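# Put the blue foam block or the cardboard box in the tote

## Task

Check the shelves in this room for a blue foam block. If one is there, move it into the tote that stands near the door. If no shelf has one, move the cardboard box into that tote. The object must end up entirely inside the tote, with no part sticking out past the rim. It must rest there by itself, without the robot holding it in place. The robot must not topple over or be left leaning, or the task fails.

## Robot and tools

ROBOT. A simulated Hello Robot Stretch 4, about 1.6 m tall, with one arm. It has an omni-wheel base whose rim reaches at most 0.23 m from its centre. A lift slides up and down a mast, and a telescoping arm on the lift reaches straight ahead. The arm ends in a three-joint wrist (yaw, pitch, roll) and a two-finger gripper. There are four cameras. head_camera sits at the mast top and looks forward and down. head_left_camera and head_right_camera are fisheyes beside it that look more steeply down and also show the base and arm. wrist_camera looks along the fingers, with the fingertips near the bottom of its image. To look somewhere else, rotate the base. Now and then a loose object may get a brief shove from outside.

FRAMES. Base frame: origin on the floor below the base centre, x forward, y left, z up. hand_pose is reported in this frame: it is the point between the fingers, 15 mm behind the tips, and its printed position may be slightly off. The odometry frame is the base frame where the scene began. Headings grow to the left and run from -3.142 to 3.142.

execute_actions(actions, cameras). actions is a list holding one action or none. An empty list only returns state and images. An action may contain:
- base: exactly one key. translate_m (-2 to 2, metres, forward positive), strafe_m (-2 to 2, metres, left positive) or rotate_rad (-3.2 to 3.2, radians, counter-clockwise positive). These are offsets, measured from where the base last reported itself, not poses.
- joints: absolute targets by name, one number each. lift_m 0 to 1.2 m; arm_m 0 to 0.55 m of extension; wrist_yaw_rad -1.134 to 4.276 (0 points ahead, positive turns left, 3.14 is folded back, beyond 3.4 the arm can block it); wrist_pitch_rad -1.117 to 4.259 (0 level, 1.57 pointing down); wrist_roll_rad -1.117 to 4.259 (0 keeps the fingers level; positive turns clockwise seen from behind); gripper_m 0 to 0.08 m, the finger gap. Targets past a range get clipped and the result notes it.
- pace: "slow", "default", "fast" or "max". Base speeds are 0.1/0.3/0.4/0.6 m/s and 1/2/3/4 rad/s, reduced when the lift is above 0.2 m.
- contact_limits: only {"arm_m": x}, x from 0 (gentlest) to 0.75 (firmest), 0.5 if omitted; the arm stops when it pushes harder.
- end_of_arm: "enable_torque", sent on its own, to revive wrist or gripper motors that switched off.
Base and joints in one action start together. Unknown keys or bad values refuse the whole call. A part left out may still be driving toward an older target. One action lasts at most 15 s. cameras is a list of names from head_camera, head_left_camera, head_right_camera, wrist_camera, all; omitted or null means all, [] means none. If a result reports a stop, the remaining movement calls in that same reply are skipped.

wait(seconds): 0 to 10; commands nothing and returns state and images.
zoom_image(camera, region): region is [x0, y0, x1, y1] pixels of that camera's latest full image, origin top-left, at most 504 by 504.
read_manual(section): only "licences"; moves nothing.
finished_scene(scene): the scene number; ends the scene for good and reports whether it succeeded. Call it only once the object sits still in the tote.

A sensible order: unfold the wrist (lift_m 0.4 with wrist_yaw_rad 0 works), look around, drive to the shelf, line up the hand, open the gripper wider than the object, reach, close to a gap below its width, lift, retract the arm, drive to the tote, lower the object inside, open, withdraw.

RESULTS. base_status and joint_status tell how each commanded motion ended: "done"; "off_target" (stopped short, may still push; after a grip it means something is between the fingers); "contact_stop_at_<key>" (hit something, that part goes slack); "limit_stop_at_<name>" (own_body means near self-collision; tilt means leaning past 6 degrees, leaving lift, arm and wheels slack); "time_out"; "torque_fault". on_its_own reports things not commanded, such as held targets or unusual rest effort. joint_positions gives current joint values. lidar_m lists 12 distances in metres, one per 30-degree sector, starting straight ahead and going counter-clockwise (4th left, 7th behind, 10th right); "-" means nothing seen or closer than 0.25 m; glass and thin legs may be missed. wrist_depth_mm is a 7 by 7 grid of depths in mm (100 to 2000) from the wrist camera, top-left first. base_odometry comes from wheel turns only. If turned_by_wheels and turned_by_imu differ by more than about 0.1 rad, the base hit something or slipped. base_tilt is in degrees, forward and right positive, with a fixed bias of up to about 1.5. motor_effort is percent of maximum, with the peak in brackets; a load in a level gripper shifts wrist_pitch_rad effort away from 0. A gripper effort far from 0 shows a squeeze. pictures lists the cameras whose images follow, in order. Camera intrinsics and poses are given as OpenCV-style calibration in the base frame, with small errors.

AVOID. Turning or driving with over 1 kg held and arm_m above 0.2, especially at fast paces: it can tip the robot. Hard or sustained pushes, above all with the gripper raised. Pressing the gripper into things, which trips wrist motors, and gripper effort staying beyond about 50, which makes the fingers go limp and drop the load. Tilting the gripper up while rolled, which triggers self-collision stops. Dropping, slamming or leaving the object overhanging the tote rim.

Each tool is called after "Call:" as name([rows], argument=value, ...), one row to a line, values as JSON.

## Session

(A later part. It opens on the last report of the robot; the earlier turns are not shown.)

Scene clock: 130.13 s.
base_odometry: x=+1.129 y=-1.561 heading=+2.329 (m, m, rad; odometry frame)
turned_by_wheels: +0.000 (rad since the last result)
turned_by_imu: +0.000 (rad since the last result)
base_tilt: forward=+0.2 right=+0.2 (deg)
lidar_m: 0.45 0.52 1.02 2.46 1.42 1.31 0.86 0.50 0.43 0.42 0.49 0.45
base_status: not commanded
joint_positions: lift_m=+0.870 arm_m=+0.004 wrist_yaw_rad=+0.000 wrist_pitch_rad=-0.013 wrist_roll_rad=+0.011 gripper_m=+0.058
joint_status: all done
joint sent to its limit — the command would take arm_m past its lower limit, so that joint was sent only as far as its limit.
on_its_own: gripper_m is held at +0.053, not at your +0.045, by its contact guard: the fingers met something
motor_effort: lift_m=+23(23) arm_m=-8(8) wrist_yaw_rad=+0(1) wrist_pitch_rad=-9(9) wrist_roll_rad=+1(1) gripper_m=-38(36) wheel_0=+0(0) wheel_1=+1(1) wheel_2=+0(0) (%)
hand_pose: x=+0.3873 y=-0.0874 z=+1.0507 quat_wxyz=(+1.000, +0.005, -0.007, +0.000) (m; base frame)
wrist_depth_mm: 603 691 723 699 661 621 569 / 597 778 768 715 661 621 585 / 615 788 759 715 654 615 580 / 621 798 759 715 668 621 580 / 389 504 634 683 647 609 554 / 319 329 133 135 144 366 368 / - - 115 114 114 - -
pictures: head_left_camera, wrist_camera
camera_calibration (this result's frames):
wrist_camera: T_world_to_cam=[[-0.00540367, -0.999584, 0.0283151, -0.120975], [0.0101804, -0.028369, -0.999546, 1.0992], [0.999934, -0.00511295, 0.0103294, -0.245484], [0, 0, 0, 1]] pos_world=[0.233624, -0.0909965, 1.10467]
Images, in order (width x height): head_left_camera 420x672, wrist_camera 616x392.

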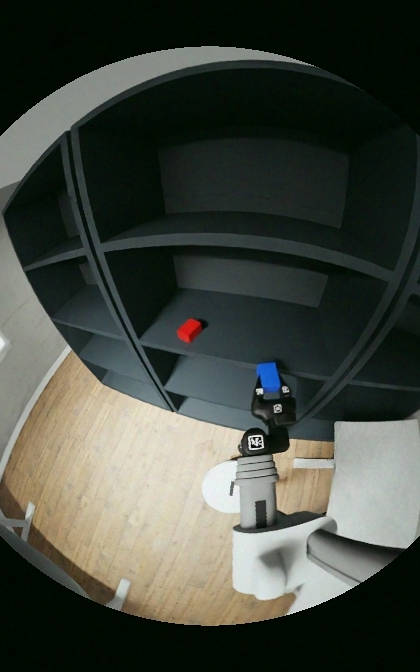

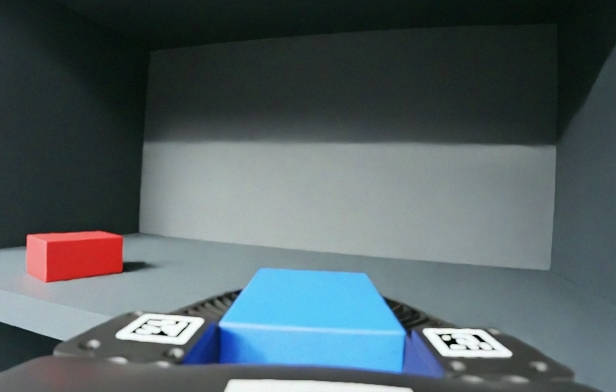

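Call:
execute_actions([
  {"base":{"translate_m":-0.1},"joints":{"wrist_pitch_rad":1.57}},
], cameras=[])

Call:
execute_actions([
  {"base":{"rotate_rad":1.36},"joints":{"lift_m":0.35},"pace":"fast"},
], cameras=["head_left_camera"])

Call:
execute_actions([
  {"base":{"translate_m":1.95},"pace":"max"},
], cameras=[])

Call:
execute_actions([
  {"base":{"rotate_rad":-1.6},"pace":"fast"},
], cameras=["head_left_camera","head_camera"])

Scene clock: 148.90 s.
base_odometry: x=+1.197 y=-1.634 heading=+2.328 (m, m, rad; odometry frame)
turned_by_wheels: +0.000 (rad since the last result)
turned_by_imu: +0.000 (rad since the last result)
base_tilt: forward=+0.2 right=+0.2 (deg)
lidar_m: 0.54 0.65 1.20 2.52 1.33 1.19 0.79 0.48 0.41 0.39 0.46 0.53
base_status: done
joint_positions: lift_m=+0.870 arm_m=+0.004 wrist_yaw_rad=+0.000 wrist_pitch_rad=+1.570 wrist_roll_rad=+0.011 gripper_m=+0.058
joint_status: all done
on_its_own: gripper_m is held at +0.053, not at your +0.045, by its contact guard: the fingers met something
motor_effort: lift_m=+23(23) arm_m=-7(8) wrist_yaw_rad=+1(1) wrist_pitch_rad=+1(7) wrist_roll_rad=+1(1) gripper_m=-36(35) wheel_0=-2(8) wheel_1=-2(11) wheel_2=-1(9) (%)
hand_pose: x=+0.1748 y=-0.0874 z=+0.8352 quat_wxyz=(+0.707, +0.004, +0.707, -0.004) (m; base frame)
wrist_depth_mm: 991 960 960 891 891 634 508 / 976 960 976 960 931 820 878 / 976 976 976 960 960 960 904 / 960 976 976 976 976 960 960 / 976 960 759 759 960 976 976 / 976 976 133 135 144 976 976 / - - 115 114 114 - -
pictures: none
No camera images: the call's "cameras" was empty. Leave "cameras" out to get every camera's image.

Scene clock: 151.30 s.
base_odometry: x=+1.197 y=-1.634 heading=-2.595 (m, m, rad; odometry frame)
turned_by_wheels: +1.360 (rad since the last result)
turned_by_imu: +1.342 (rad since the last result)
base_tilt: forward=+0.2 right=+0.2 (deg)
lidar_m: 2.47 1.51 1.18 1.95 0.53 0.40 0.36 0.42 0.57 0.54 0.60 0.87
base_status: done
joint_positions: lift_m=+0.350 arm_m=+0.004 wrist_yaw_rad=+0.000 wrist_pitch_rad=+1.570 wrist_roll_rad=+0.011 gripper_m=+0.058
joint_status: all done
on_its_own: gripper_m is held at +0.053, not at your +0.045, by its contact guard: the fingers met something
motor_effort: lift_m=+16(21) arm_m=-7(7) wrist_yaw_rad=+0(1) wrist_pitch_rad=-1(1) wrist_roll_rad=+1(1) gripper_m=-36(36) wheel_0=-2(8) wheel_1=-3(8) wheel_2=-1(6) (%)
hand_pose: x=+0.1748 y=-0.0874 z=+0.3158 quat_wxyz=(+0.707, +0.004, +0.707, -0.004) (m; base frame)
wrist_depth_mm: 462 459 459 459 452 455 452 / 462 462 462 455 455 455 452 / 462 466 462 459 455 455 452 / 466 466 462 462 455 455 452 / 466 255 251 252 459 459 459 / 252 251 133 135 144 455 459 / - - 115 114 114 - -
pictures: head_left_camera
Images, in order (width x height): head_left_camera 420x672.

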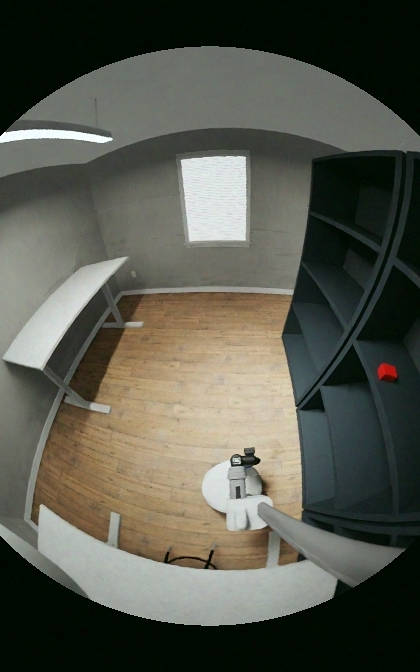

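Scene clock: 156.37 s.
base_odometry: x=-0.469 y=-2.647 heading=-2.595 (m, m, rad; odometry frame)
turned_by_wheels: +0.000 (rad since the last result)
turned_by_imu: +0.003 (rad since the last result)
base_tilt: forward=+0.1 right=+0.3 (deg)
lidar_m: 0.55 0.60 0.95 0.99 1.07 1.57 2.25 0.97 0.82 1.78 0.79 0.57
base_status: done
joint_positions: lift_m=+0.350 arm_m=+0.004 wrist_yaw_rad=+0.000 wrist_pitch_rad=+1.570 wrist_roll_rad=+0.011 gripper_m=+0.058
joint_status: not commanded
on_its_own: gripper_m is held at +0.053, not at your +0.045, by its contact guard: the fingers met something
motor_effort: lift_m=+16(16) arm_m=-7(7) wrist_yaw_rad=-1(0) wrist_pitch_rad=+0(1) wrist_roll_rad=+0(0) gripper_m=-37(35) wheel_0=-1(4) wheel_1=+0(9) wheel_2=+1(14) (%)
hand_pose: x=+0.1748 y=-0.0874 z=+0.3157 quat_wxyz=(+0.707, +0.004, +0.707, -0.004) (m; base frame)
wrist_depth_mm: 462 462 462 459 452 452 452 / 462 462 459 459 459 452 455 / 462 462 459 459 459 455 452 / 466 462 459 459 459 455 455 / 469 256 251 252 459 455 452 / 254 251 133 135 144 459 452 / - - 115 114 114 - -
pictures: none
No camera images: the call's "cameras" was empty. Leave "cameras" out to get every camera's image.

Scene clock: 158.10 s.
base_odometry: x=-0.469 y=-2.647 heading=+2.088 (m, m, rad; odometry frame)
turned_by_wheels: -1.600 (rad since the last result)
turned_by_imu: -1.579 (rad since the last result)
base_tilt: forward=+0.1 right=+0.3 (deg)
lidar_m: 1.93 0.82 0.57 0.56 0.60 0.90 1.03 1.09 1.52 2.34 0.99 0.81
base_status: done
joint_positions: lift_m=+0.350 arm_m=+0.004 wrist_yaw_rad=+0.000 wrist_pitch_rad=+1.570 wrist_roll_rad=+0.011 gripper_m=+0.058
joint_status: not commanded
on_its_own: gripper_m is held at +0.053, not at your +0.045, by its contact guard: the fingers met something
motor_effort: lift_m=+16(16) arm_m=-7(7) wrist_yaw_rad=+0(1) wrist_pitch_rad=+0(0) wrist_roll_rad=+1(1) gripper_m=-37(36) wheel_0=-1(7) wheel_1=-1(14) wheel_2=-2(8) (%)
hand_pose: x=+0.1748 y=-0.0874 z=+0.3157 quat_wxyz=(+0.707, +0.004, +0.707, -0.004) (m; base frame)
wrist_depth_mm: 459 459 459 459 459 455 449 / 459 466 459 462 455 455 452 / 462 462 459 459 455 455 455 / 469 462 459 459 459 455 455 / 462 256 250 252 462 455 455 / 254 251 133 135 144 455 455 / - - 115 114 114 - -
pictures: head_camera, head_left_camera
Images, in order (width x height): head_camera 420x560, head_left_camera 420x672.

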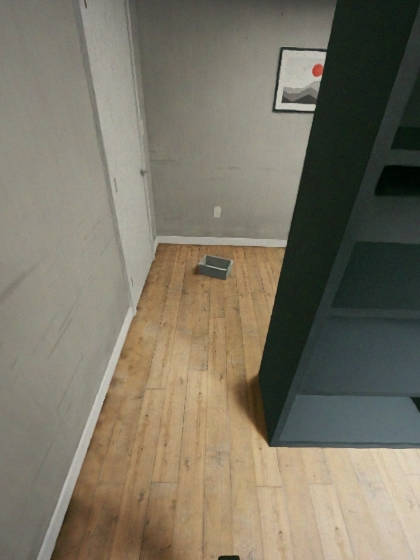

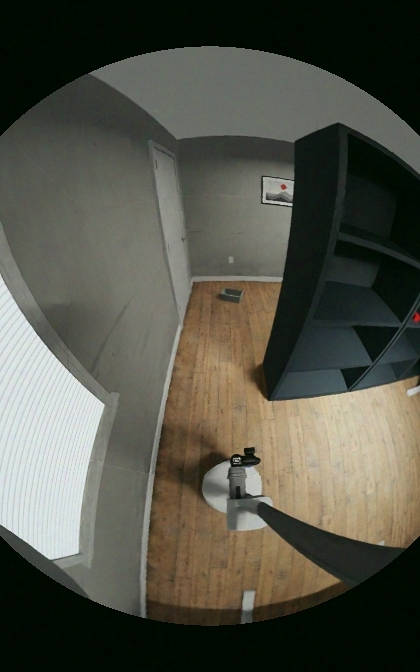

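Call:
execute_actions([
  {"base":{"translate_m":1.6},"pace":"max"},
], cameras=["head_left_camera","head_camera","wrist_camera"])

Scene clock: 170.80 s.
base_odometry: x=-1.260 y=-1.256 heading=+2.088 (m, m, rad; odometry frame)
turned_by_wheels: +0.000 (rad since the last result)
turned_by_imu: +0.002 (rad since the last result)
base_tilt: forward=+0.2 right=+0.2 (deg)
lidar_m: 0.69 0.67 0.47 0.50 0.54 0.82 2.65 0.57 0.58 1.94 1.80 0.63
base_status: done
joint_positions: lift_m=+0.350 arm_m=+0.004 wrist_yaw_rad=+0.000 wrist_pitch_rad=+1.570 wrist_roll_rad=+0.011 gripper_m=+0.058
joint_status: not commanded
on_its_own: gripper_m is held at +0.053, not at your +0.045, by its contact guard: the fingers met something
motor_effort: lift_m=+16(16) arm_m=-7(8) wrist_yaw_rad=+0(0) wrist_pitch_rad=+0(0) wrist_roll_rad=+1(1) gripper_m=-36(36) wheel_0=+0(5) wheel_1=+1(6) wheel_2=+0(14) (%)
hand_pose: x=+0.1748 y=-0.0874 z=+0.3157 quat_wxyz=(+0.707, +0.004, +0.707, -0.004) (m; base frame)
wrist_depth_mm: 462 459 462 455 455 452 452 / 462 459 459 459 455 455 452 / 466 462 459 459 459 455 452 / 466 462 466 459 455 452 455 / 466 256 250 251 459 455 452 / 253 251 133 135 144 459 462 / - - 115 114 114 - -
pictures: head_camera, head_left_camera, wrist_camera
camera_calibration (this result's frames):
wrist_camera: T_world_to_cam=[[0.0285075, -0.999581, 0.00492813, -0.0998295], [-0.999592, -0.028497, 0.00217727, 0.226952], [-0.00203592, -0.00498819, -0.999985, 0.46878], [0, 0, 0, 1]] pos_world=[0.23066, -0.0909819, 0.468771]
Images, in order (width x height): head_camera 420x560, head_left_camera 420x672, wrist_camera 616x392.

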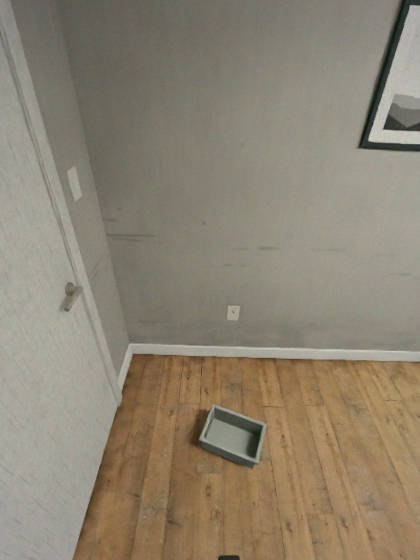

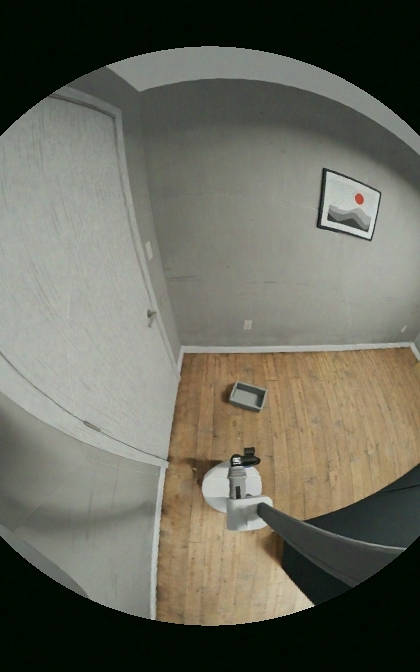

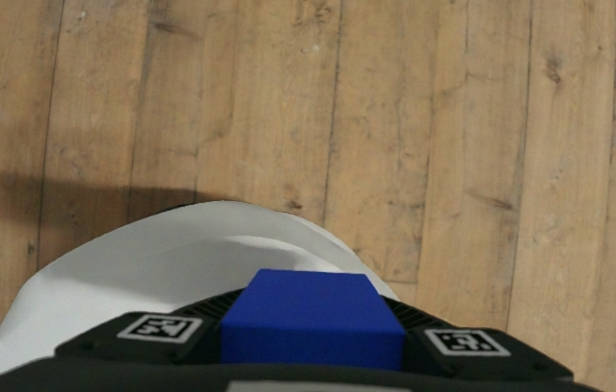

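Call:
execute_actions([
  {"base":{"translate_m":0.3},"joints":{"arm_m":0.25},"pace":"fast"},
], cameras=[])

Call:
execute_actions([
  {"base":{"strafe_m":-0.09}},
], cameras=["head_right_camera","head_camera","wrist_camera"])

Scene clock: 194.20 s.
base_odometry: x=-1.408 y=-0.996 heading=+2.088 (m, m, rad; odometry frame)
turned_by_wheels: +0.000 (rad since the last result)
turned_by_imu: +0.000 (rad since the last result)
base_tilt: forward=+0.1 right=+0.1 (deg)
lidar_m: 0.43 0.63 0.47 0.47 0.48 0.77 2.57 0.81 1.05 2.93 1.36 0.39
base_status: done
joint_positions: lift_m=+0.350 arm_m=+0.249 wrist_yaw_rad=+0.000 wrist_pitch_rad=+1.570 wrist_roll_rad=+0.011 gripper_m=+0.058
joint_status: all done
on_its_own: gripper_m is held at +0.053, not at your +0.045, by its contact guard: the fingers met something
motor_effort: lift_m=+16(16) arm_m=+7(11) wrist_yaw_rad=+0(1) wrist_pitch_rad=+1(1) wrist_roll_rad=+2(2) gripper_m=-37(36) wheel_0=-1(8) wheel_1=+0(10) wheel_2=+1(12) (%)
hand_pose: x=+0.4199 y=-0.0874 z=+0.3157 quat_wxyz=(+0.707, +0.004, +0.707, -0.004) (m; base frame)
wrist_depth_mm: 459 455 459 455 455 449 449 / 459 459 455 436 370 452 452 / 462 462 462 452 455 370 452 / 459 462 459 452 455 452 353 / 466 462 459 375 455 455 349 / 466 466 133 135 144 370 462 / - - 115 114 114 - -
pictures: none
No camera images: the call's "cameras" was empty. Leave "cameras" out to get every camera's image.

Scene clock: 195.60 s.
base_odometry: x=-1.330 y=-0.951 heading=+2.087 (m, m, rad; odometry frame)
turned_by_wheels: +0.000 (rad since the last result)
turned_by_imu: +0.000 (rad since the last result)
base_tilt: forward=+0.2 right=+0.2 (deg)
lidar_m: 0.40 0.71 0.55 0.54 0.63 0.89 1.13 0.75 1.04 2.83 1.38 0.35
base_status: done
joint_positions: lift_m=+0.350 arm_m=+0.249 wrist_yaw_rad=+0.000 wrist_pitch_rad=+1.570 wrist_roll_rad=+0.011 gripper_m=+0.058
joint_status: not commanded
on_its_own: gripper_m is held at +0.053, not at your +0.045, by its contact guard: the fingers met something
motor_effort: lift_m=+16(16) arm_m=+7(7) wrist_yaw_rad=+0(1) wrist_pitch_rad=+1(1) wrist_roll_rad=+2(3) gripper_m=-36(35) wheel_0=-1(10) wheel_1=-2(12) wheel_2=-1(1) (%)
hand_pose: x=+0.4199 y=-0.0874 z=+0.3157 quat_wxyz=(+0.707, +0.004, +0.707, -0.004) (m; base frame)
wrist_depth_mm: 459 459 452 455 455 449 449 / 459 455 387 384 455 449 452 / 462 462 424 455 394 452 455 / 462 462 455 455 455 394 452 / 466 462 382 455 455 455 452 / 462 462 133 135 144 455 455 / - - 115 114 114 - -
pictures: head_camera, head_right_camera, wrist_camera
camera_calibration (this result's frames):
wrist_camera: T_world_to_cam=[[0.0286929, -0.999576, 0.00493688, -0.106896], [-0.999587, -0.028684, 0.0018721, 0.472004], [-0.0017297, -0.00498855, -0.999986, 0.469151], [0, 0, 0, 1]] pos_world=[0.475687, -0.0909714, 0.468788]
Images, in order (width x height): head_camera 420x560, head_right_camera 420x672, wrist_camera 616x392.

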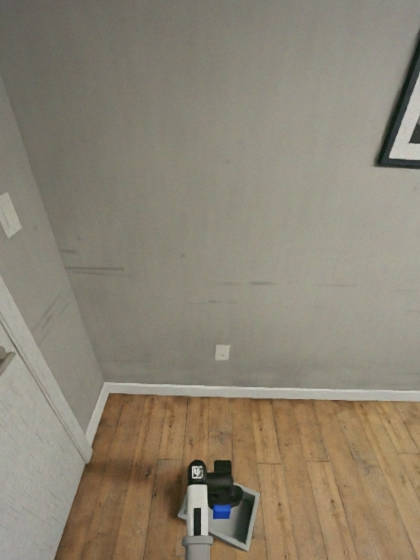

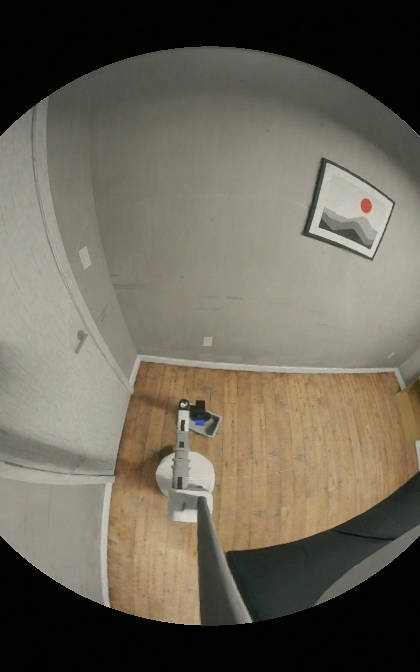

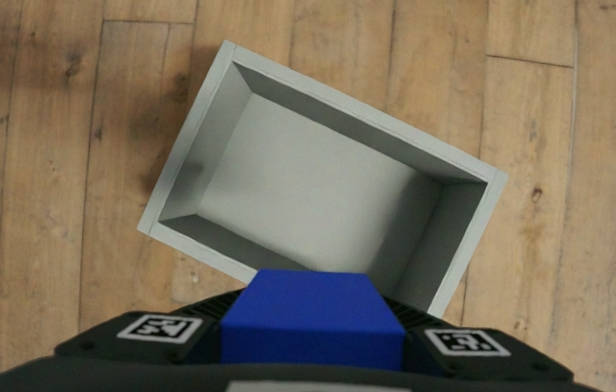

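Call:
execute_actions([
  {"joints":{"arm_m":0.305,"wrist_roll_rad":0.45,"lift_m":0.22}},
], cameras=["head_camera","wrist_camera"])

Call:
execute_actions([
  {"joints":{"lift_m":0.112},"pace":"slow"},
], cameras=["head_camera","wrist_camera"])

Scene clock: 212.90 s.
base_odometry: x=-1.330 y=-0.951 heading=+2.087 (m, m, rad; odometry frame)
turned_by_wheels: +0.000 (rad since the last result)
turned_by_imu: +0.000 (rad since the last result)
base_tilt: forward=+0.1 right=+0.2 (deg)
lidar_m: 0.42 0.72 0.58 0.55 0.62 0.86 1.13 0.76 1.03 2.81 1.34 0.34
base_status: not commanded
joint_positions: lift_m=+0.220 arm_m=+0.304 wrist_yaw_rad=+0.000 wrist_pitch_rad=+1.570 wrist_roll_rad=+0.450 gripper_m=+0.058
joint_status: all done
on_its_own: gripper_m is held at +0.053, not at your +0.045, by its contact guard: the fingers met something
motor_effort: lift_m=+15(20) arm_m=+8(7) wrist_yaw_rad=+0(1) wrist_pitch_rad=+0(1) wrist_roll_rad=+2(7) gripper_m=-37(35) wheel_0=-1(1) wheel_1=-2(2) wheel_2=-1(1) (%)
hand_pose: x=+0.4747 y=-0.0874 z=+0.1858 quat_wxyz=(+0.690, +0.158, +0.689, -0.158) (m; base frame)
wrist_depth_mm: 327 329 327 327 327 325 325 / 329 329 329 329 329 325 327 / 329 210 210 210 209 209 209 / 330 249 325 325 325 297 213 / 334 248 327 325 327 296 213 / 332 229 133 135 144 273 218 / - - 115 114 114 - -
pictures: head_camera, wrist_camera
camera_calibration (this result's frames):
wrist_camera: T_world_to_cam=[[-0.398868, -0.916997, 0.00460451, 0.102419], [-0.917, 0.398881, 0.00228868, 0.525156], [-0.00393536, -0.00330946, -0.999987, 0.340537], [0, 0, 0, 1]] pos_world=[0.52376, -0.11443, 0.338859]
Images, in order (width x height): head_camera 420x560, wrist_camera 616x392.

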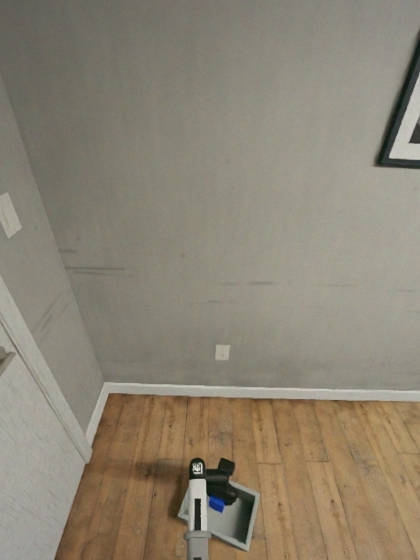

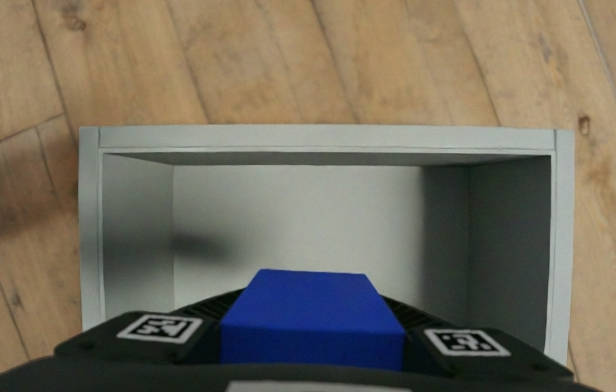

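Scene clock: 214.67 s.
base_odometry: x=-1.330 y=-0.951 heading=+2.087 (m, m, rad; odometry frame)
turned_by_wheels: +0.000 (rad since the last result)
turned_by_imu: +0.000 (rad since the last result)
base_tilt: forward=+0.2 right=+0.3 (deg)
lidar_m: 0.36 0.74 0.55 0.55 0.61 0.92 1.14 0.77 1.02 2.83 1.36 0.34
base_status: not commanded
joint_positions: lift_m=+0.112 arm_m=+0.304 wrist_yaw_rad=+0.000 wrist_pitch_rad=+1.570 wrist_roll_rad=+0.450 gripper_m=+0.058
joint_status: all done
on_its_own: gripper_m is held at +0.053, not at your +0.045, by its contact guard: the fingers met something
motor_effort: lift_m=+15(15) arm_m=+8(8) wrist_yaw_rad=+0(0) wrist_pitch_rad=+0(1) wrist_roll_rad=+2(2) gripper_m=-36(36) wheel_0=-1(1) wheel_1=-2(2) wheel_2=-1(1) (%)
hand_pose: x=+0.4747 y=-0.0874 z=+0.0779 quat_wxyz=(+0.690, +0.158, +0.689, -0.158) (m; base frame)
wrist_depth_mm: 221 220 221 220 220 220 220 / 102 102 102 102 102 102 - / 153 159 161 161 159 155 191 / 169 219 220 220 219 219 214 / 169 220 220 220 219 219 213 / 168 220 133 135 144 220 211 / - - 115 114 114 - -
pictures: head_camera, wrist_camera
camera_calibration (this result's frames):
wrist_camera: T_world_to_cam=[[-0.398868, -0.916997, 0.00460451, 0.102917], [-0.917, 0.398881, 0.00228868, 0.525404], [-0.00393536, -0.00330945, -0.999987, 0.232556], [0, 0, 0, 1]] pos_world=[0.523761, -0.11443, 0.230876]
Images, in order (width x height): head_camera 420x560, wrist_camera 616x392.

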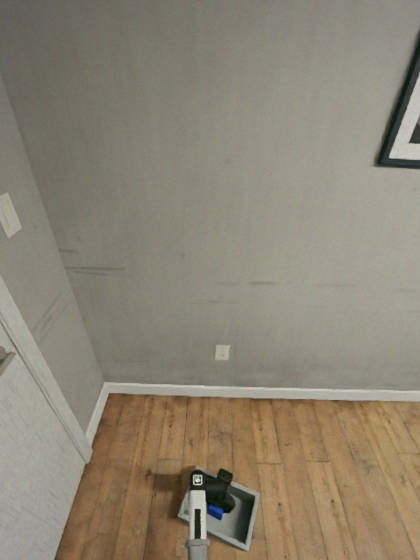

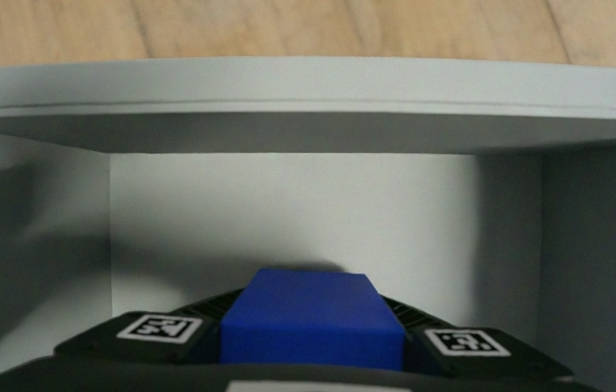

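Call:
execute_actions([
  {"joints":{"lift_m":0.097},"pace":"slow"},
], cameras=[])

Call:
execute_actions([
  {"joints":{"gripper_m":0.08}},
], cameras=[])

Call:
execute_actions([
  {"joints":{"lift_m":0.25},"pace":"fast"},
], cameras=["wrist_camera"])

Scene clock: 229.00 s.
base_odometry: x=-1.330 y=-0.951 heading=+2.087 (m, m, rad; odometry frame)
turned_by_wheels: +0.000 (rad since the last result)
turned_by_imu: +0.000 (rad since the last result)
base_tilt: forward=+0.3 right=+0.2 (deg)
lidar_m: 0.35 0.72 0.57 0.55 0.60 0.89 1.11 0.76 1.02 2.83 1.37 0.35
base_status: not commanded
joint_positions: lift_m=+0.097 arm_m=+0.304 wrist_yaw_rad=+0.000 wrist_pitch_rad=+1.570 wrist_roll_rad=+0.450 gripper_m=+0.058
joint_status: all done
on_its_own: gripper_m is held at +0.053, not at your +0.045, by its contact guard: the fingers met something
motor_effort: lift_m=+15(15) arm_m=+8(8) wrist_yaw_rad=+0(0) wrist_pitch_rad=+0(0) wrist_roll_rad=+3(3) gripper_m=-35(36) wheel_0=-1(1) wheel_1=-2(2) wheel_2=-1(1) (%)
hand_pose: x=+0.4747 y=-0.0874 z=+0.0629 quat_wxyz=(+0.690, +0.158, +0.689, -0.158) (m; base frame)
wrist_depth_mm: 206 206 206 206 206 205 - / - - - - - - - / 153 158 161 162 159 155 192 / 169 204 204 204 204 203 204 / 170 205 205 204 204 204 204 / 168 204 133 135 144 204 204 / - - 115 114 114 - -
pictures: none
No camera images: the call's "cameras" was empty. Leave "cameras" out to get every camera's image.

Scene clock: 229.93 s.
base_odometry: x=-1.330 y=-0.951 heading=+2.087 (m, m, rad; odometry frame)
turned_by_wheels: +0.000 (rad since the last result)
turned_by_imu: +0.000 (rad since the last result)
base_tilt: forward=+0.2 right=+0.3 (deg)
lidar_m: 0.35 0.73 0.58 0.56 0.60 0.87 1.11 0.76 1.02 2.82 1.34 0.34
base_status: not commanded
joint_positions: lift_m=+0.097 arm_m=+0.304 wrist_yaw_rad=+0.000 wrist_pitch_rad=+1.570 wrist_roll_rad=+0.450 gripper_m=+0.080
joint_status: all done
motor_effort: lift_m=+15(15) arm_m=+8(8) wrist_yaw_rad=+0(0) wrist_pitch_rad=+0(0) wrist_roll_rad=+2(3) gripper_m=+3(32) wheel_0=-1(1) wheel_1=-2(2) wheel_2=-1(1) (%)
hand_pose: x=+0.4747 y=-0.0874 z=+0.0629 quat_wxyz=(+0.690, +0.158, +0.689, -0.158) (m; base frame)
wrist_depth_mm: 206 206 205 206 205 206 - / - - - - - - - / 152 158 161 161 159 154 191 / 170 204 204 204 204 204 203 / 169 204 205 205 204 204 204 / 167 205 138 138 150 204 204 / - - 115 115 115 - -
pictures: none
No camera images: the call's "cameras" was empty. Leave "cameras" out to get every camera's image.

Scene clock: 231.33 s.
base_odometry: x=-1.330 y=-0.951 heading=+2.087 (m, m, rad; odometry frame)
turned_by_wheels: +0.000 (rad since the last result)
turned_by_imu: +0.000 (rad since the last result)
base_tilt: forward=+0.3 right=+0.2 (deg)
lidar_m: 0.38 0.72 0.58 0.56 0.61 0.91 1.13 0.75 1.00 2.81 1.34 0.34
base_status: not commanded
joint_positions: lift_m=+0.250 arm_m=+0.304 wrist_yaw_rad=+0.000 wrist_pitch_rad=+1.570 wrist_roll_rad=+0.450 gripper_m=+0.080
joint_status: all done
motor_effort: lift_m=+22(26) arm_m=+8(8) wrist_yaw_rad=+0(0) wrist_pitch_rad=+0(0) wrist_roll_rad=+3(2) gripper_m=+3(1) wheel_0=-1(1) wheel_1=-2(2) wheel_2=-1(1) (%)
hand_pose: x=+0.4747 y=-0.0874 z=+0.2153 quat_wxyz=(+0.690, +0.158, +0.689, -0.158) (m; base frame)
wrist_depth_mm: 357 357 355 357 355 353 355 / 359 355 357 355 357 357 357 / 359 289 289 289 282 272 355 / 359 267 355 355 355 297 355 / 362 267 357 267 355 297 357 / 362 247 355 268 355 272 357 / - - 150 324 300 - -
pictures: wrist_camera
camera_calibration (this result's frames):
wrist_camera: T_world_to_cam=[[-0.398934, -0.916968, 0.00460449, 0.102321], [-0.916971, 0.398946, 0.00228868, 0.52509], [-0.0039356, -0.00330916, -0.999987, 0.369957], [0, 0, 0, 1]] pos_world=[0.523768, -0.114433, 0.368279]
Images, in order (width x height): wrist_camera 616x392.

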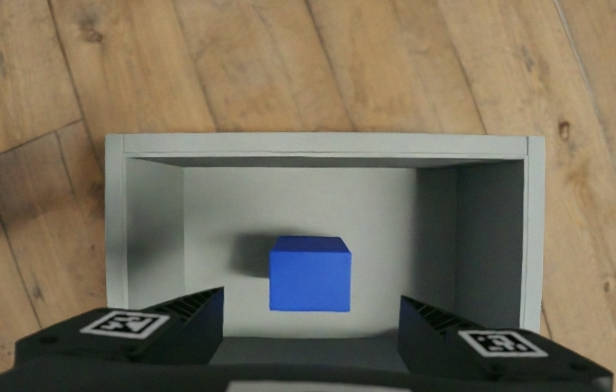

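Call:
finished_scene(scene=1)

The scene is finished: the task was done.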